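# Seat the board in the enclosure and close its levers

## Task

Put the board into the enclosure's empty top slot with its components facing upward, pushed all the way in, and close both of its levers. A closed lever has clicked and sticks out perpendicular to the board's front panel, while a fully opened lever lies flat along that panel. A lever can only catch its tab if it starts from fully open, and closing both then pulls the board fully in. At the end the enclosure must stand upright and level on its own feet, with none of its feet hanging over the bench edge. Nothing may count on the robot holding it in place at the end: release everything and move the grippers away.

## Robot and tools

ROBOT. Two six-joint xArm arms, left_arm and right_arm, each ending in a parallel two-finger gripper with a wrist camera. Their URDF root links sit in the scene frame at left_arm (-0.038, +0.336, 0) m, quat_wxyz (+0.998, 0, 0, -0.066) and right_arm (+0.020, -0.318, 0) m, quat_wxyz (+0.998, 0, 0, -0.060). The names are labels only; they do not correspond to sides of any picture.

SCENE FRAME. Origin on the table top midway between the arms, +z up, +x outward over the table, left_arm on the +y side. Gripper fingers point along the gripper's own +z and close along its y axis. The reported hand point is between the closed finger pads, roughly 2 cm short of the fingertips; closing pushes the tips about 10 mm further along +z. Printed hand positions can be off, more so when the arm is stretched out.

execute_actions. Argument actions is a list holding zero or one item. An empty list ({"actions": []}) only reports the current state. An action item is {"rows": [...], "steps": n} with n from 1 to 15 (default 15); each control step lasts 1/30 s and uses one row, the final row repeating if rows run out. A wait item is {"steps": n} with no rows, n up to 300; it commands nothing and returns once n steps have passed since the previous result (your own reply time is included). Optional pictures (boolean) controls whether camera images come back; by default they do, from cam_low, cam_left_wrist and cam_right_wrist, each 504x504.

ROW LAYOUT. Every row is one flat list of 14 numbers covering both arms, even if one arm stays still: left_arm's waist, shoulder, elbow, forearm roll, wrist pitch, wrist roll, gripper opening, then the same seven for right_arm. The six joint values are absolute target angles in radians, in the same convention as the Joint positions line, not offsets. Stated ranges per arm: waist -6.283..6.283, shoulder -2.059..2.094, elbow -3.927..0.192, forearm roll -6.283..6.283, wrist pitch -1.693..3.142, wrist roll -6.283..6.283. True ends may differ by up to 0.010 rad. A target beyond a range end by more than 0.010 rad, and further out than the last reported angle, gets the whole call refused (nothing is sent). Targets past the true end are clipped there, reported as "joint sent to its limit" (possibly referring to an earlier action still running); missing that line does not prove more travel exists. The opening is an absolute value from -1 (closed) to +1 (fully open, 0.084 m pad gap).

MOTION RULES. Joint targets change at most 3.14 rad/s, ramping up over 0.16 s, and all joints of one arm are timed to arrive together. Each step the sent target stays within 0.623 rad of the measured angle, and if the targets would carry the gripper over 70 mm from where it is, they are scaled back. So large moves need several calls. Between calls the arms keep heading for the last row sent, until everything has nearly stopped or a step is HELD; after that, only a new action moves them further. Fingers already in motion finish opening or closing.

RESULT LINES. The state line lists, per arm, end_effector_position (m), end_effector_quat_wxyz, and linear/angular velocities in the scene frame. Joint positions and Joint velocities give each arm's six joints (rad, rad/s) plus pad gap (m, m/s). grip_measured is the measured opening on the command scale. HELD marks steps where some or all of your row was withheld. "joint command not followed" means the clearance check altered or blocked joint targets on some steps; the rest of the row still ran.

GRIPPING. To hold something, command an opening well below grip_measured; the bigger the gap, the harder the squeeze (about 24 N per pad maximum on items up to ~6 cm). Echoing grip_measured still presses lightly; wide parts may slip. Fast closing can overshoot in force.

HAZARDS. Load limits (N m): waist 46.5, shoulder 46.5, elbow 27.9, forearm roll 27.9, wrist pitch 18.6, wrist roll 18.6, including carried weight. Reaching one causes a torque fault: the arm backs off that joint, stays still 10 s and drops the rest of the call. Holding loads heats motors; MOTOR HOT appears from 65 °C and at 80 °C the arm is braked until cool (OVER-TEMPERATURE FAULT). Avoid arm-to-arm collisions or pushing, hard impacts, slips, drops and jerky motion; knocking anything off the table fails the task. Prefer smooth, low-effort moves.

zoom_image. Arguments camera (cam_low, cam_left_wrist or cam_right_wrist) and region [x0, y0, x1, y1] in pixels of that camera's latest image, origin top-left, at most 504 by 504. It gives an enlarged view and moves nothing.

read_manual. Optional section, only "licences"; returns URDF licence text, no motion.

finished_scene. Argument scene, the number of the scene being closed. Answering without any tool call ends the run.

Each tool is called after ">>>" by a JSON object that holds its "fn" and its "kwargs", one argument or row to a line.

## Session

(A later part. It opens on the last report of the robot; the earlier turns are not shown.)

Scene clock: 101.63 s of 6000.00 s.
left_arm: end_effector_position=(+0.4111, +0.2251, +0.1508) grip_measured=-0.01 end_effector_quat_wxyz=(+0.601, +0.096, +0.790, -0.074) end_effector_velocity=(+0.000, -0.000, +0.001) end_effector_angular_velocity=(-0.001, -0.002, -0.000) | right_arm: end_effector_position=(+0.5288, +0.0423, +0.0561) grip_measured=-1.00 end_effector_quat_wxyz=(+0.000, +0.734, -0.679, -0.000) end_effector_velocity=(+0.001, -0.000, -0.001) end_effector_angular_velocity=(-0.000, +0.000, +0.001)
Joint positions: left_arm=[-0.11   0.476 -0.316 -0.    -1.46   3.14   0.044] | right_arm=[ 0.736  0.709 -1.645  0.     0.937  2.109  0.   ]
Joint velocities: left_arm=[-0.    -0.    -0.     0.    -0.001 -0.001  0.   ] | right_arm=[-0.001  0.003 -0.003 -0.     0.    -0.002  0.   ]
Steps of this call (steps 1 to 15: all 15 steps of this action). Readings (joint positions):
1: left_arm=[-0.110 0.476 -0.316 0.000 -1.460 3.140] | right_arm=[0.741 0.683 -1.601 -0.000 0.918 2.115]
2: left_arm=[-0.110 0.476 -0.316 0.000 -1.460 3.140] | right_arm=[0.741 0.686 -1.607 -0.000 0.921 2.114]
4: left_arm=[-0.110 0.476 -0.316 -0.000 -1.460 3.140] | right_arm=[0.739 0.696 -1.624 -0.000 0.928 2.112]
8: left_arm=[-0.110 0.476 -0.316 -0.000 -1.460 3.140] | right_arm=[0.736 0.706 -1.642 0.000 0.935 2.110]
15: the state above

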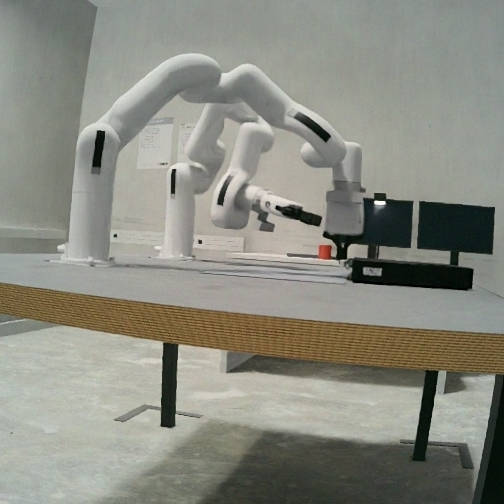

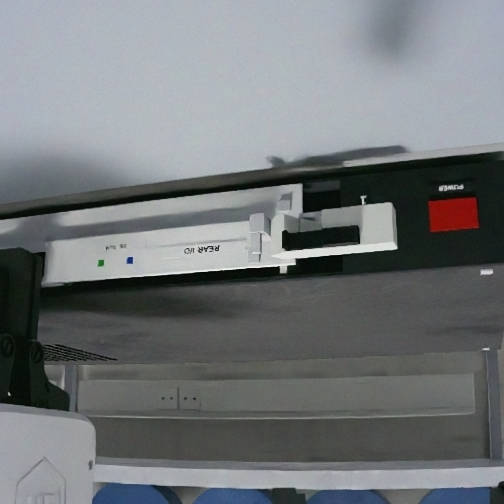

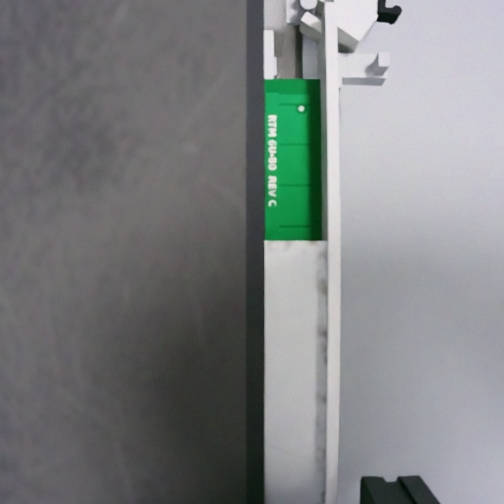

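>>> {"fn": "execute_actions", "kwargs": {
  "actions": [
    {"rows":[[-0.11,0.476,-0.316,0,-1.46,3.14,0,0.731,0.721,-1.667,0,0.946,2.104,-1]]}
  ]
}}

Scene clock: 103.73 s of 6000.00 s.
left_arm: end_effector_position=(+0.4111, +0.2251, +0.1508) grip_measured=-0.01 end_effector_quat_wxyz=(+0.601, +0.096, +0.790, -0.074) end_effector_velocity=(+0.000, +0.000, +0.000) end_effector_angular_velocity=(+0.001, -0.001, -0.000) | right_arm: end_effector_position=(+0.5335, +0.0418, +0.0563) grip_measured=-1.00 end_effector_quat_wxyz=(+0.000, +0.734, -0.679, -0.000) end_effector_velocity=(+0.001, -0.001, +0.000) end_effector_angular_velocity=(-0.000, -0.000, -0.003)
Joint positions: left_arm=[-0.11   0.476 -0.316 -0.    -1.46   3.14   0.044] | right_arm=[ 0.731  0.721 -1.667  0.     0.946  2.104  0.   ]
Joint velocities: left_arm=[ 0.     0.    -0.    -0.    -0.001  0.001  0.   ] | right_arm=[-0.003 -0.    -0.001 -0.     0.001  0.     0.   ]
Steps of this call (steps 1 to 15: the robot went on to your last target; steps 16 to 48: nothing new was sent; steps 49 to 63: all 15 steps of this action). Readings (joint positions):
49: left_arm=[-0.110 0.476 -0.316 -0.000 -1.460 3.140] | right_arm=[0.736 0.709 -1.646 -0.000 0.937 2.109]
50: left_arm=[-0.110 0.476 -0.316 -0.000 -1.460 3.140] | right_arm=[0.736 0.710 -1.648 0.000 0.938 2.109]
52: left_arm=[-0.110 0.476 -0.316 -0.000 -1.460 3.140] | right_arm=[0.734 0.715 -1.656 0.000 0.942 2.107]
56: left_arm=[-0.110 0.476 -0.316 -0.000 -1.460 3.140] | right_arm=[0.731 0.720 -1.665 0.000 0.945 2.105]
63: the state above

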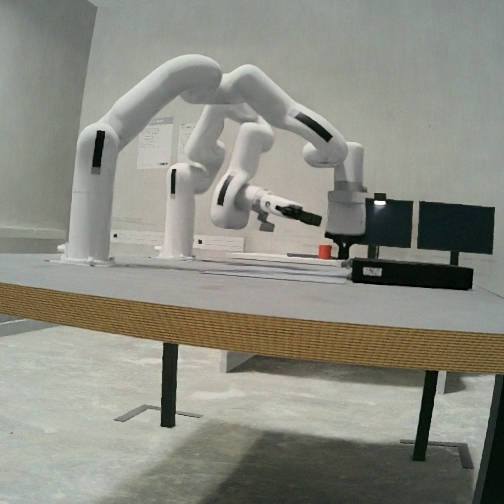

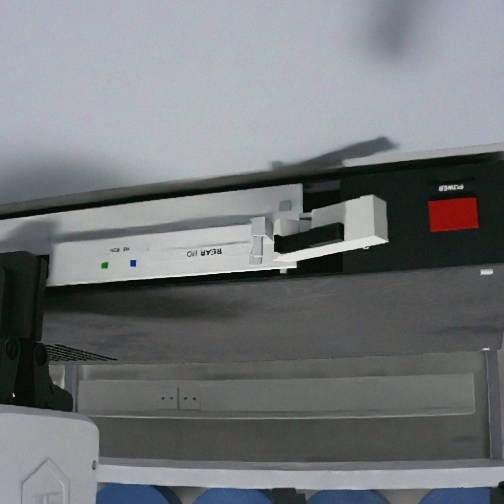

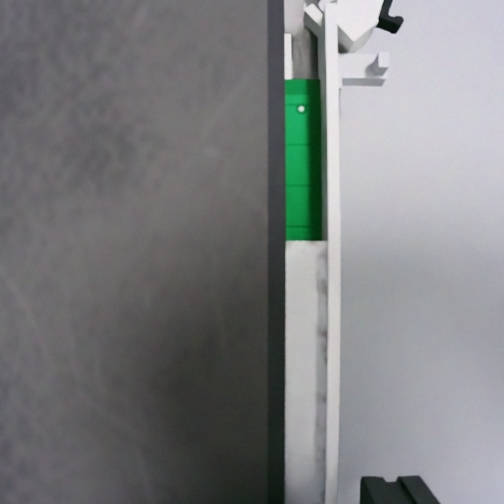

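Levers self-rotate. A bit more.

>>> {"fn": "execute_actions", "kwargs": {
  "actions": [
    {"rows":[[-0.11,0.476,-0.316,0,-1.46,3.14,0,0.728,0.733,-1.688,0,0.955,2.101,-1]]}
  ]
}}

Scene clock: 105.13 s of 6000.00 s.
left_arm: end_effector_position=(+0.4111, +0.2251, +0.1508) grip_measured=-0.01 end_effector_quat_wxyz=(+0.601, +0.096, +0.790, -0.074) end_effector_velocity=(-0.000, -0.000, -0.000) end_effector_angular_velocity=(+0.002, +0.000, -0.001) | right_arm: end_effector_position=(+0.5374, +0.0421, +0.0565) grip_measured=-1.00 end_effector_quat_wxyz=(+0.000, +0.734, -0.679, -0.000) end_effector_velocity=(-0.000, +0.001, +0.000) end_effector_angular_velocity=(-0.001, -0.001, +0.003)
Joint positions: left_arm=[-0.11   0.476 -0.316  0.    -1.46   3.14   0.044] | right_arm=[ 0.728  0.733 -1.688  0.     0.955  2.101  0.   ]
Joint velocities: left_arm=[-0.     0.     0.    -0.    -0.     0.002  0.   ] | right_arm=[ 0.001  0.001 -0.002 -0.002  0.    -0.     0.   ]
Steps of this call (steps 1 to 15: the robot went on to your last target; steps 16 to 27: nothing new was sent; steps 28 to 42: all 15 steps of this action). Readings (joint positions):
28: left_arm=[-0.110 0.476 -0.316 -0.000 -1.460 3.140] | right_arm=[0.731 0.721 -1.667 0.000 0.946 2.104]
29: left_arm=[-0.110 0.476 -0.316 0.000 -1.460 3.140] | right_arm=[0.731 0.722 -1.669 0.000 0.947 2.104]
31: left_arm=[-0.110 0.476 -0.316 -0.000 -1.460 3.140] | right_arm=[0.730 0.727 -1.677 0.000 0.951 2.103]
35: left_arm=[-0.110 0.476 -0.316 -0.000 -1.460 3.140] | right_arm=[0.728 0.732 -1.686 0.000 0.954 2.101]
42: the state above

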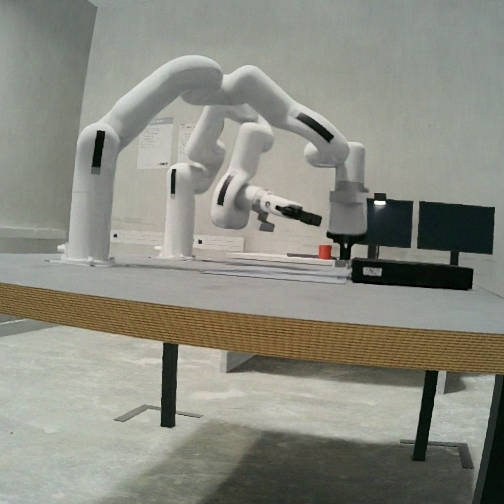

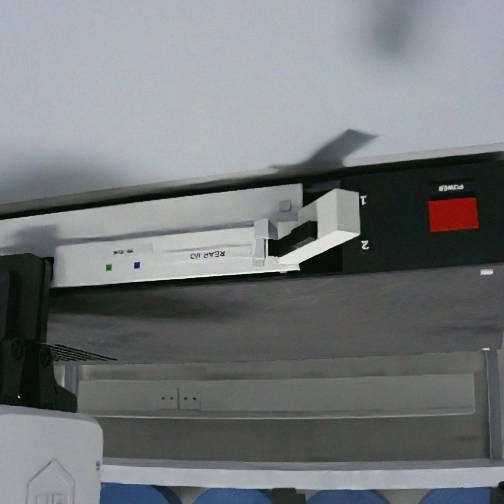

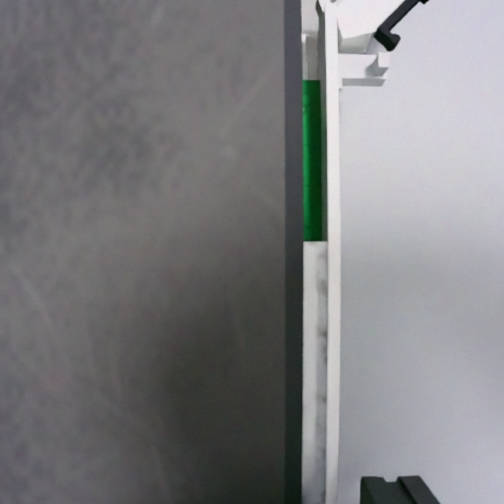

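>>> {"fn": "execute_actions", "kwargs": {
  "actions": [
    {"rows":[[-0.053,0.1,-0.9,0,-0.8,2,-1,0.74,0.5,-1.5,0,1.0,2.101,-1]]}
  ],
  "pictures": false
}}

>>> {"fn": "execute_actions", "kwargs": {
  "actions": [
    {"rows":[[-0.053,0.34,-1.28,0,0.94,-0.265,-1,0.432,0.28,-1.19,0,0.91,0.232,-1]]}
  ],
  "pictures": false
}}

>>> {"fn": "execute_actions", "kwargs": {
  "actions": [
    {"steps":50}
  ]
}}

>>> {"fn": "execute_actions", "kwargs": {
  "actions": [
    {"rows":[[-0.053,0.476,-1.259,0,0.783,-0.265,-1,0.432,0.418,-1.169,0,0.751,0.232,-1]]}
  ],
  "pictures": false
}}

>>> {"fn": "execute_actions", "kwargs": {
  "actions": [
    {"rows":[[-0.076,0.485,-1.273,0,0.788,-0.288,-1,0.455,0.431,-1.19,0,0.759,0.255,-1],[-0.076,0.485,-1.273,0,0.788,-0.288,-1,0.455,0.431,-1.19,0,0.759,0.255,-1],[-0.076,0.485,-1.273,0,0.788,-0.288,-1,0.455,0.431,-1.19,0,0.759,0.255,-1],[-0.076,0.485,-1.273,0,0.788,-0.288,-1,0.455,0.431,-1.19,0,0.759,0.255,-1],[-0.098,0.493,-1.287,0,0.794,-0.31,-1,0.477,0.445,-1.211,0,0.766,0.277,-1],[-0.098,0.493,-1.287,0,0.794,-0.31,-1,0.477,0.445,-1.211,0,0.766,0.277,-1],[-0.098,0.493,-1.287,0,0.794,-0.31,-1,0.477,0.445,-1.211,0,0.766,0.277,-1],[-0.098,0.493,-1.287,0,0.794,-0.31,-1,0.477,0.445,-1.211,0,0.766,0.277,-1],[-0.121,0.502,-1.302,0,0.8,-0.333,-1,0.5,0.458,-1.232,0,0.774,0.3,-1]]}
  ]
}}

Scene clock: 117.00 s of 6000.00 s.
left_arm: end_effector_position=(+0.5188, +0.2148, +0.2660) grip_measured=-1.00 end_effector_quat_wxyz=(+0.634, -0.060, +0.746, -0.192) end_effector_velocity=(+0.188, -0.007, +0.306) end_effector_angular_velocity=(-1.107, -0.070, +0.188) | right_arm: end_effector_position=(+0.4994, +0.0240, +0.1173) grip_measured=-1.00 end_effector_quat_wxyz=(+0.002, +0.738, -0.675, -0.000) end_effector_velocity=(-0.010, -0.007, -0.008) end_effector_angular_velocity=(-0.018, +0.025, +0.001)
Joint positions: left_arm=[-0.082  0.293 -0.601 -0.    -1.142  2.768  0.   ] | right_arm=[ 0.74   0.504 -1.5   -0.     1.     2.101  0.   ]
Joint velocities: left_arm=[ 0.058 -0.388 -0.599  0.     0.683 -1.075  0.   ] | right_arm=[ 0.    -0.01   0.031  0.     0.009 -0.     0.   ]
Steps of this call (steps 1 to 15: the robot went on to your last target; steps 16 to 90: nothing new was sent; then 8.37 s passed at rest; steps 91 to 105: all 15 steps of this action). Readings (joint positions):
91: left_arm=[-0.110 0.476 -0.316 -0.000 -1.460 3.140] | right_arm=[0.728 0.733 -1.688 -0.000 0.955 2.101]
92: left_arm=[-0.110 0.475 -0.318 0.000 -1.457 3.137] | right_arm=[0.728 0.731 -1.686 -0.000 0.955 2.101]
94: left_arm=[-0.107 0.455 -0.347 0.000 -1.419 3.099] | right_arm=[0.729 0.696 -1.652 -0.000 0.962 2.101]
98: left_arm=[-0.097 0.389 -0.453 -0.000 -1.311 2.989] | right_arm=[0.738 0.545 -1.545 -0.000 0.989 2.101]
105: the state above

Scene clock: 117.50 s of 6000.00 s.
left_arm: end_effector_position=(+0.6564, +0.2022, +0.3258) grip_measured=-1.00 end_effector_quat_wxyz=(+0.444, -0.383, +0.728, -0.355) end_effector_velocity=(+0.180, -0.002, -0.136) end_effector_angular_velocity=(-2.111, +2.061, +0.975) | right_arm: end_effector_position=(+0.5212, -0.1097, +0.1244) grip_measured=-1.00 end_effector_quat_wxyz=(+0.000, +0.859, -0.511, -0.000) end_effector_velocity=(+0.002, -0.290, +0.008) end_effector_angular_velocity=(+0.001, -0.001, +1.866)
Joint positions: left_arm=[-0.058  0.324 -1.146 -0.    -0.387  1.984  0.   ] | right_arm=[ 0.514  0.34  -1.274 -0.     0.934  1.467  0.   ]
Joint velocities: left_arm=[ 0.045  0.116 -1.121 -0.001  2.63  -2.632  0.   ] | right_arm=[-0.494 -0.36   0.499  0.    -0.14  -2.36   0.   ]
Steps of this call (steps 1 to 15: all 15 steps of this action). Readings (joint positions):
1: left_arm=[-0.080 0.280 -0.621 -0.000 -1.119 2.731] | right_arm=[0.740 0.504 -1.499 0.000 1.000 2.101]
2: left_arm=[-0.078 0.269 -0.642 -0.000 -1.095 2.693] | right_arm=[0.739 0.502 -1.498 0.000 0.999 2.098]
4: left_arm=[-0.075 0.265 -0.707 0.000 -1.028 2.623] | right_arm=[0.722 0.488 -1.480 0.000 0.991 2.057]
8: left_arm=[-0.069 0.291 -0.860 0.000 -0.864 2.461] | right_arm=[0.636 0.430 -1.398 -0.000 0.969 1.886]
15: the state above

Scene clock: 119.17 s of 6000.00 s.
left_arm: end_effector_position=(+0.4964, +0.2359, +0.1265) grip_measured=-1.00 end_effector_quat_wxyz=(+0.000, +0.999, +0.040, +0.000) end_effector_velocity=(-0.000, -0.000, -0.001) end_effector_angular_velocity=(+0.000, +0.001, +0.001) | right_arm: end_effector_position=(+0.5188, -0.1572, +0.1251) grip_measured=-1.00 end_effector_quat_wxyz=(+0.000, +0.999, +0.040, +0.000) end_effector_velocity=(-0.000, +0.001, +0.001) end_effector_angular_velocity=(+0.000, -0.001, +0.002)
Joint positions: left_arm=[-0.053  0.34  -1.28   0.     0.94  -0.265  0.   ] | right_arm=[ 0.432  0.28  -1.19   0.     0.91   0.232  0.   ]
Joint velocities: left_arm=[-0.     0.001 -0.     0.    -0.    -0.002  0.   ] | right_arm=[ 0.001 -0.001 -0.001  0.     0.001 -0.     0.   ]
Steps of this call (steps 1 to 50: the robot went on to your last target). Readings (joint positions):
1: left_arm=[-0.057 0.327 -1.181 -0.000 -0.298 1.895] | right_arm=[0.498 0.328 -1.257 -0.000 0.929 1.386]
2: left_arm=[-0.056 0.330 -1.209 -0.000 -0.210 1.807] | right_arm=[0.483 0.318 -1.243 -0.000 0.925 1.300]
4: left_arm=[-0.054 0.334 -1.243 -0.000 -0.046 1.643] | right_arm=[0.460 0.301 -1.219 -0.000 0.919 1.123]
8: left_arm=[-0.054 0.338 -1.256 0.000 0.201 1.397] | right_arm=[0.439 0.285 -1.197 -0.000 0.912 0.770]
50: the state above

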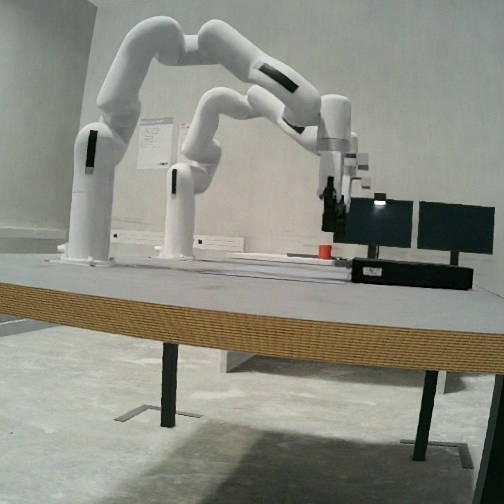

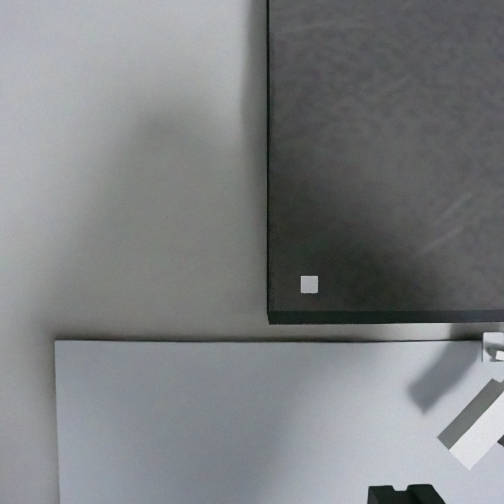

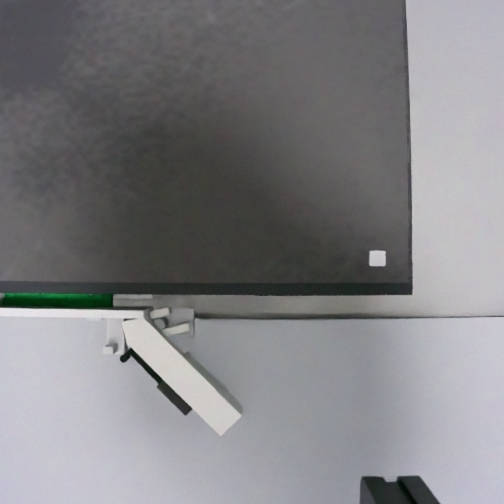

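Scene clock: 119.67 s of 6000.00 s.
left_arm: end_effector_position=(+0.5046, +0.2344, +0.0582) grip_measured=-1.00 end_effector_quat_wxyz=(+0.001, +0.999, +0.040, +0.002) end_effector_velocity=(-0.002, +0.000, -0.008) end_effector_angular_velocity=(+0.001, +0.005, +0.000) | right_arm: end_effector_position=(+0.5265, -0.1547, +0.0585) grip_measured=-1.00 end_effector_quat_wxyz=(-0.001, +0.999, +0.040, +0.002) end_effector_velocity=(-0.003, -0.000, -0.007) end_effector_angular_velocity=(-0.002, +0.004, +0.001)
Joint positions: left_arm=[-0.053  0.473 -1.262 -0.     0.784 -0.265  0.   ] | right_arm=[ 0.432  0.415 -1.171 -0.     0.752  0.232  0.   ]
Joint velocities: left_arm=[-0.     0.01   0.009  0.    -0.014 -0.     0.   ] | right_arm=[ 0.001  0.009  0.009 -0.    -0.013  0.     0.   ]
Steps of this call (steps 1 to 15: all 15 steps of this action). Readings (joint positions):
1: left_arm=[-0.053 0.340 -1.280 -0.000 0.940 -0.265] | right_arm=[0.432 0.280 -1.190 -0.000 0.910 0.232]
2: left_arm=[-0.053 0.342 -1.280 -0.000 0.937 -0.265] | right_arm=[0.432 0.282 -1.190 -0.000 0.907 0.232]
4: left_arm=[-0.053 0.369 -1.281 -0.000 0.897 -0.265] | right_arm=[0.432 0.309 -1.191 -0.000 0.867 0.232]
8: left_arm=[-0.053 0.461 -1.255 0.000 0.810 -0.265] | right_arm=[0.432 0.403 -1.165 0.000 0.778 0.232]
15: the state above

Scene clock: 120.17 s of 6000.00 s.
left_arm: end_effector_position=(+0.5038, +0.1979, +0.0563) grip_measured=-1.00 end_effector_quat_wxyz=(+0.000, +0.999, +0.039, +0.000) end_effector_velocity=(-0.000, -0.031, +0.001) end_effector_angular_velocity=(-0.001, -0.000, +0.005) | right_arm: end_effector_position=(+0.5260, -0.1182, +0.0566) grip_measured=-1.00 end_effector_quat_wxyz=(-0.000, +0.999, +0.041, +0.000) end_effector_velocity=(-0.001, +0.030, +0.001) end_effector_angular_velocity=(-0.001, +0.002, -0.004)
Joint positions: left_arm=[-0.117  0.5   -1.299  0.     0.799 -0.328  0.   ] | right_arm=[ 0.496  0.455 -1.228 -0.     0.773  0.295  0.   ]
Joint velocities: left_arm=[-0.053  0.021 -0.036 -0.001  0.014 -0.057  0.   ] | right_arm=[ 0.052  0.03  -0.049  0.     0.022  0.056  0.   ]
Steps of this call (steps 1 to 15: all 15 steps of this action). Readings (joint positions):
1: left_arm=[-0.053 0.474 -1.261 -0.000 0.784 -0.265] | right_arm=[0.432 0.416 -1.171 -0.000 0.752 0.232]
2: left_arm=[-0.054 0.475 -1.261 0.000 0.784 -0.267] | right_arm=[0.433 0.417 -1.172 -0.000 0.752 0.234]
4: left_arm=[-0.063 0.479 -1.266 0.000 0.786 -0.276] | right_arm=[0.442 0.423 -1.179 -0.000 0.755 0.243]
8: left_arm=[-0.084 0.488 -1.278 0.000 0.791 -0.296] | right_arm=[0.463 0.436 -1.198 -0.000 0.761 0.263]
15: the state above

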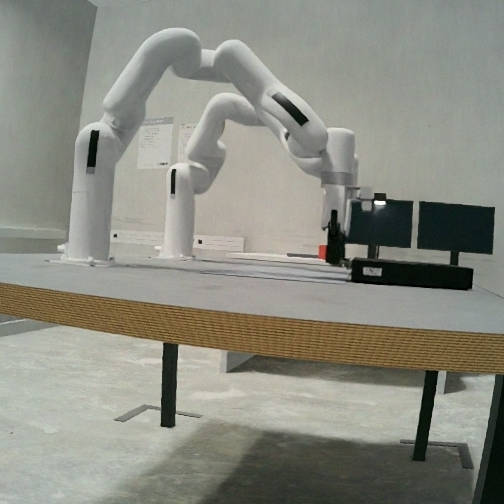

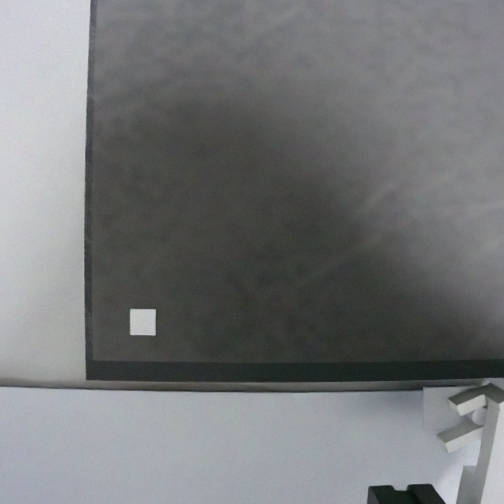

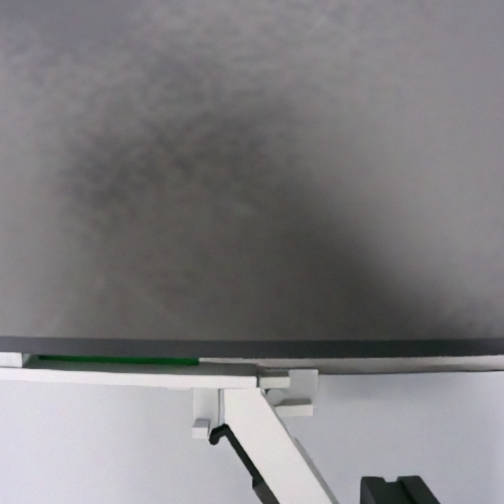

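>>> {"fn": "execute_actions", "kwargs": {
  "actions": [
    {"rows":[[-0.125,0.503,-1.304,0,0.801,-0.337,-1,0.511,0.465,-1.242,0,0.777,0.311,-1],[-0.125,0.503,-1.304,0,0.801,-0.337,-1,0.511,0.465,-1.242,0,0.777,0.311,-1],[-0.125,0.503,-1.304,0,0.801,-0.337,-1,0.511,0.465,-1.242,0,0.777,0.311,-1],[-0.129,0.505,-1.307,0,0.802,-0.341,-1,0.5225,0.472,-1.253,0,0.781,0.322,-1],[-0.129,0.505,-1.307,0,0.802,-0.341,-1,0.5225,0.472,-1.253,0,0.781,0.322,-1],[-0.129,0.505,-1.307,0,0.802,-0.341,-1,0.5225,0.472,-1.253,0,0.781,0.322,-1],[-0.135,0.507,-1.31,0,0.803,-0.347,-1,0.531,0.477,-1.261,0,0.784,0.331,-1]]}
  ]
}}

>>> {"fn": "execute_actions", "kwargs": {
  "actions": [
    {"rows":[[-0.139,0.508,-1.312,0,0.804,-0.351,-1,0.535,0.479,-1.264,0,0.785,0.335,-1]]}
  ]
}}

Scene clock: 125.13 s of 6000.00 s.
left_arm: end_effector_position=(+0.5038, +0.1901, +0.0561) grip_measured=-1.00 end_effector_quat_wxyz=(-0.000, +0.999, +0.041, +0.000) end_effector_velocity=(-0.000, -0.002, -0.000) end_effector_angular_velocity=(-0.000, +0.001, +0.002) | right_arm: end_effector_position=(+0.5256, -0.0971, +0.0563) grip_measured=-1.00 end_effector_quat_wxyz=(-0.001, +0.999, +0.041, +0.001) end_effector_velocity=(+0.000, -0.001, -0.000) end_effector_angular_velocity=(-0.005, +0.006, -0.010)
Joint positions: left_arm=[-0.131  0.507 -1.31   0.001  0.803 -0.347  0.   ] | right_arm=[ 0.532  0.477 -1.261  0.001  0.782  0.33   0.   ]
Joint velocities: left_arm=[-0.004  0.002 -0.002 -0.001  0.001 -0.006  0.   ] | right_arm=[-0.001  0.003 -0.006 -0.003  0.01   0.011  0.   ]
Steps of this call (steps 1 to 15: the robot went on to your last target; steps 16 to 90: nothing new was sent; then 1.47 s passed at rest; steps 91 to 105: all 15 steps of this action). Readings (joint positions):
91: left_arm=[-0.121 0.502 -1.302 -0.000 0.800 -0.333] | right_arm=[0.500 0.458 -1.232 0.000 0.774 0.300]
92: left_arm=[-0.121 0.502 -1.302 0.000 0.800 -0.333] | right_arm=[0.501 0.459 -1.233 -0.000 0.774 0.301]
94: left_arm=[-0.122 0.503 -1.303 0.000 0.801 -0.335] | right_arm=[0.504 0.461 -1.236 -0.001 0.777 0.305]
98: left_arm=[-0.126 0.504 -1.306 0.001 0.802 -0.340] | right_arm=[0.517 0.469 -1.248 -0.000 0.781 0.318]
105: the state above

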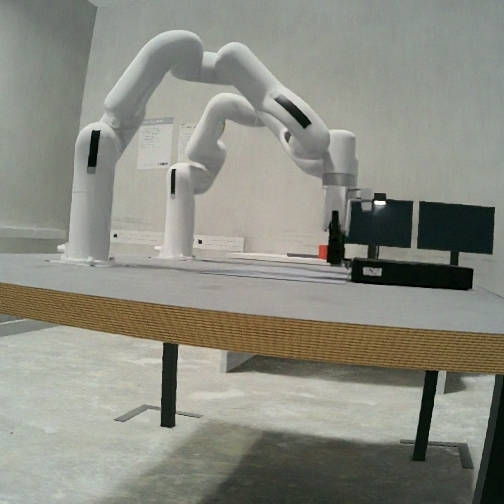

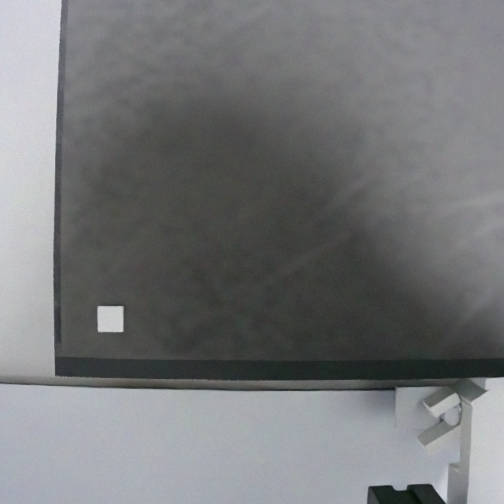

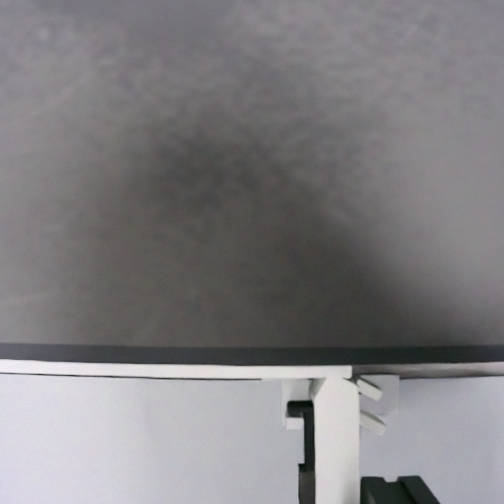

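Scene clock: 125.63 s of 6000.00 s.
left_arm: end_effector_position=(+0.5035, +0.1883, +0.0560) grip_measured=-1.00 end_effector_quat_wxyz=(-0.000, +0.999, +0.042, -0.000) end_effector_velocity=(+0.000, -0.000, -0.000) end_effector_angular_velocity=(-0.001, -0.000, +0.003) | right_arm: end_effector_position=(+0.5253, -0.0963, +0.0561) grip_measured=-1.00 end_effector_quat_wxyz=(+0.000, +0.999, +0.040, +0.000) end_effector_velocity=(-0.001, +0.001, +0.000) end_effector_angular_velocity=(-0.001, +0.002, +0.002)
Joint positions: left_arm=[-0.134  0.508 -1.312  0.     0.805 -0.351  0.   ] | right_arm=[ 0.534  0.479 -1.264 -0.     0.785  0.335  0.   ]
Joint velocities: left_arm=[ 0.     0.001 -0.001 -0.002 -0.001 -0.001  0.   ] | right_arm=[ 0.002 -0.001  0.    -0.     0.003  0.     0.   ]
Steps of this call (steps 1 to 15: all 15 steps of this action). Readings (joint positions):
1: left_arm=[-0.131 0.507 -1.310 0.001 0.803 -0.347] | right_arm=[0.532 0.477 -1.262 0.001 0.782 0.330]
2: left_arm=[-0.132 0.507 -1.310 0.001 0.803 -0.347] | right_arm=[0.532 0.477 -1.262 0.000 0.782 0.331]
4: left_arm=[-0.133 0.507 -1.311 0.002 0.804 -0.349] | right_arm=[0.533 0.478 -1.263 0.000 0.783 0.333]
8: left_arm=[-0.134 0.508 -1.311 0.001 0.805 -0.351] | right_arm=[0.533 0.479 -1.264 -0.001 0.784 0.335]
15: the state above

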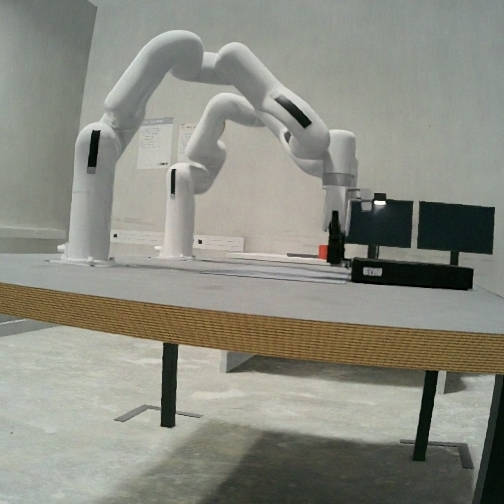

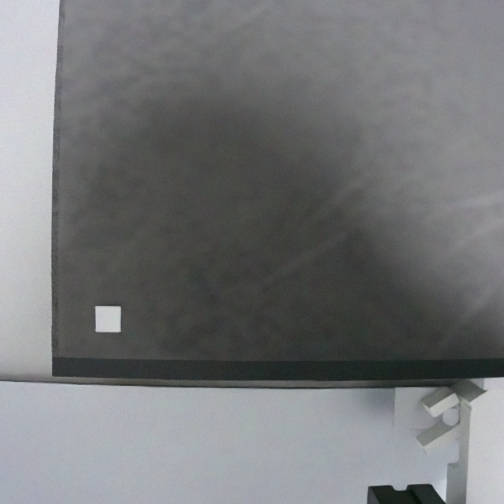

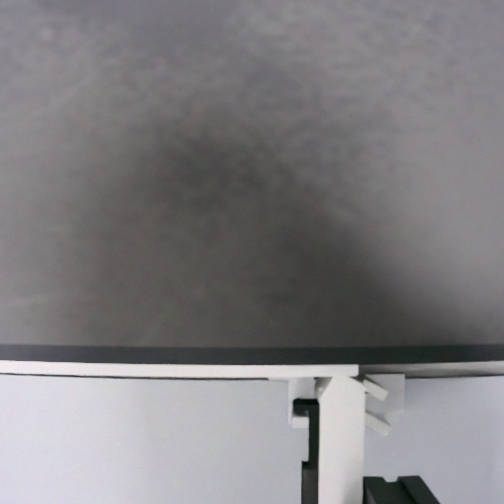

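>>> {"fn": "execute_actions", "kwargs": {
  "actions": [
    {"rows":[[-0.11,0.5,-1.3,0,0.8,-0.33,-1,0.5,0.458,-1.232,0,0.774,0.3,-1]],"steps":8}
  ],
  "pictures": false
}}

>>> {"fn": "execute_actions", "kwargs": {
  "actions": [
    {"rows":[[-0.15,0.05,-1.1,0,1.05,-0.36,-1,0.45,0.05,-1.1,0,1.05,0.3,-1]]}
  ],
  "pictures": false
}}

>>> {"fn": "execute_actions", "kwargs": {
  "actions": [
    {"steps":15}
  ]
}}

Scene clock: 127.83 s of 6000.00 s.
left_arm: end_effector_position=(+0.5056, +0.1967, +0.0579) grip_measured=-1.00 end_effector_quat_wxyz=(+0.002, +0.999, +0.042, +0.002) end_effector_velocity=(-0.003, +0.037, -0.007) end_effector_angular_velocity=(+0.017, +0.023, +0.020) | right_arm: end_effector_position=(+0.5231, -0.1129, +0.0540) grip_measured=-1.00 end_effector_quat_wxyz=(+0.001, +0.999, +0.041, -0.003) end_effector_velocity=(-0.004, -0.041, -0.011) end_effector_angular_velocity=(-0.017, +0.024, -0.009)
Joint positions: left_arm=[-0.118  0.5   -1.304 -0.003  0.798 -0.332  0.   ] | right_arm=[ 0.507  0.462 -1.232  0.002  0.777  0.304  0.   ]
Joint velocities: left_arm=[ 0.059 -0.009  0.03   0.014  0.006  0.028  0.   ] | right_arm=[-0.065 -0.016  0.057 -0.009 -0.012 -0.049  0.   ]
Steps of this call (steps 1 to 15: the robot went on to your last target; steps 16 to 58: nothing new was sent; steps 59 to 66: all 8 steps of this action). Readings (joint positions):
59: left_arm=[-0.134 0.508 -1.312 0.000 0.804 -0.351] | right_arm=[0.535 0.479 -1.264 -0.000 0.785 0.335]
60: left_arm=[-0.133 0.508 -1.311 -0.000 0.804 -0.349] | right_arm=[0.533 0.478 -1.262 0.000 0.784 0.332]
62: left_arm=[-0.128 0.505 -1.308 -0.003 0.800 -0.341] | right_arm=[0.525 0.469 -1.249 0.002 0.780 0.319]
66: the state above

Scene clock: 128.33 s of 6000.00 s.
left_arm: end_effector_position=(+0.4335, +0.2008, +0.1838) grip_measured=-1.00 end_effector_quat_wxyz=(+0.001, +0.999, +0.039, +0.002) end_effector_velocity=(-0.112, +0.010, +0.186) end_effector_angular_velocity=(-0.019, -0.073, -0.009) | right_arm: end_effector_position=(+0.4808, -0.1579, +0.1854) grip_measured=-1.00 end_effector_quat_wxyz=(-0.001, +1.000, +0.017, +0.003) end_effector_velocity=(-0.061, -0.053, +0.163) end_effector_angular_velocity=(+0.022, -0.067, -0.059)
Joint positions: left_arm=[-0.147  0.094 -1.122 -0.     1.024 -0.357  0.   ] | right_arm=[ 0.455  0.083 -1.113  0.     1.025  0.3    0.   ]
Joint velocities: left_arm=[-0.044 -0.621  0.228  0.003  0.318 -0.037  0.   ] | right_arm=[-0.061 -0.476  0.113 -0.002  0.293 -0.002  0.   ]
Steps of this call (steps 1 to 15: all 15 steps of this action). Readings (joint positions):
1: left_arm=[-0.116 0.500 -1.303 -0.002 0.798 -0.332] | right_arm=[0.505 0.461 -1.231 0.001 0.776 0.303]
2: left_arm=[-0.115 0.498 -1.301 -0.002 0.801 -0.331] | right_arm=[0.504 0.459 -1.230 0.001 0.778 0.302]
4: left_arm=[-0.118 0.464 -1.278 -0.002 0.825 -0.334] | right_arm=[0.499 0.424 -1.213 0.001 0.806 0.301]
8: left_arm=[-0.131 0.316 -1.223 -0.001 0.900 -0.343] | right_arm=[0.481 0.284 -1.178 0.001 0.892 0.301]
15: the state above

Scene clock: 128.83 s of 6000.00 s.
left_arm: end_effector_position=(+0.4224, +0.2026, +0.1934) grip_measured=-1.00 end_effector_quat_wxyz=(-0.000, +0.999, +0.039, -0.000) end_effector_velocity=(+0.000, +0.000, +0.002) end_effector_angular_velocity=(-0.001, -0.005, +0.002) | right_arm: end_effector_position=(+0.4735, -0.1627, +0.1934) grip_measured=-1.00 end_effector_quat_wxyz=(+0.000, +1.000, +0.015, -0.000) end_effector_velocity=(-0.000, +0.000, +0.002) end_effector_angular_velocity=(+0.001, -0.002, +0.001)
Joint positions: left_arm=[-0.15   0.051 -1.1    0.     1.05  -0.36   0.   ] | right_arm=[ 0.45   0.051 -1.1    0.     1.05   0.3    0.   ]
Joint velocities: left_arm=[ 0.    -0.005  0.     0.    -0.    -0.002  0.   ] | right_arm=[ 0.001 -0.004  0.    -0.     0.002 -0.001  0.   ]
Steps of this call (steps 1 to 15: the robot went on to your last target). Readings (joint positions):
1: left_arm=[-0.148 0.077 -1.116 -0.000 1.032 -0.358] | right_arm=[0.453 0.070 -1.110 0.000 1.034 0.300]
2: left_arm=[-0.149 0.067 -1.111 -0.000 1.038 -0.359] | right_arm=[0.452 0.063 -1.107 0.000 1.039 0.300]
4: left_arm=[-0.149 0.058 -1.104 -0.000 1.045 -0.359] | right_arm=[0.451 0.056 -1.102 0.000 1.045 0.300]
8: left_arm=[-0.150 0.053 -1.099 0.000 1.049 -0.360] | right_arm=[0.450 0.053 -1.099 0.000 1.049 0.300]
15: the state above

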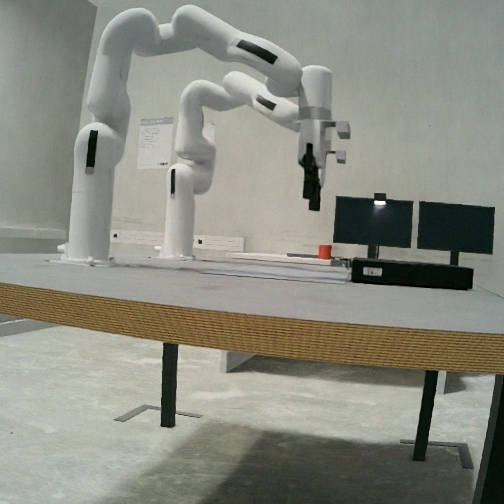

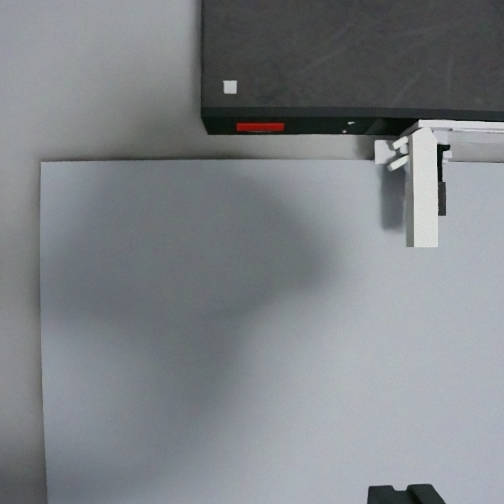

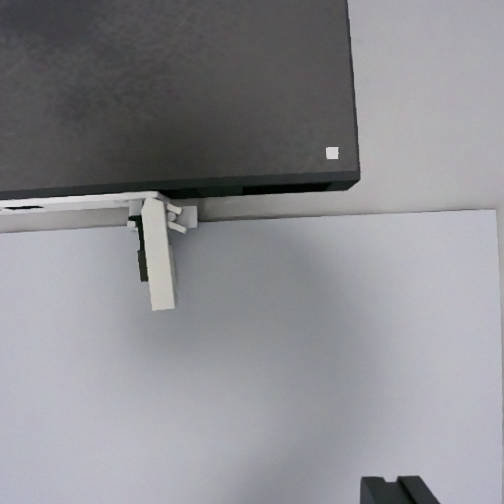

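>>> {"fn": "finished_scene", "kwargs": {
  "scene": 1
}}

The scene is finished: the task was done.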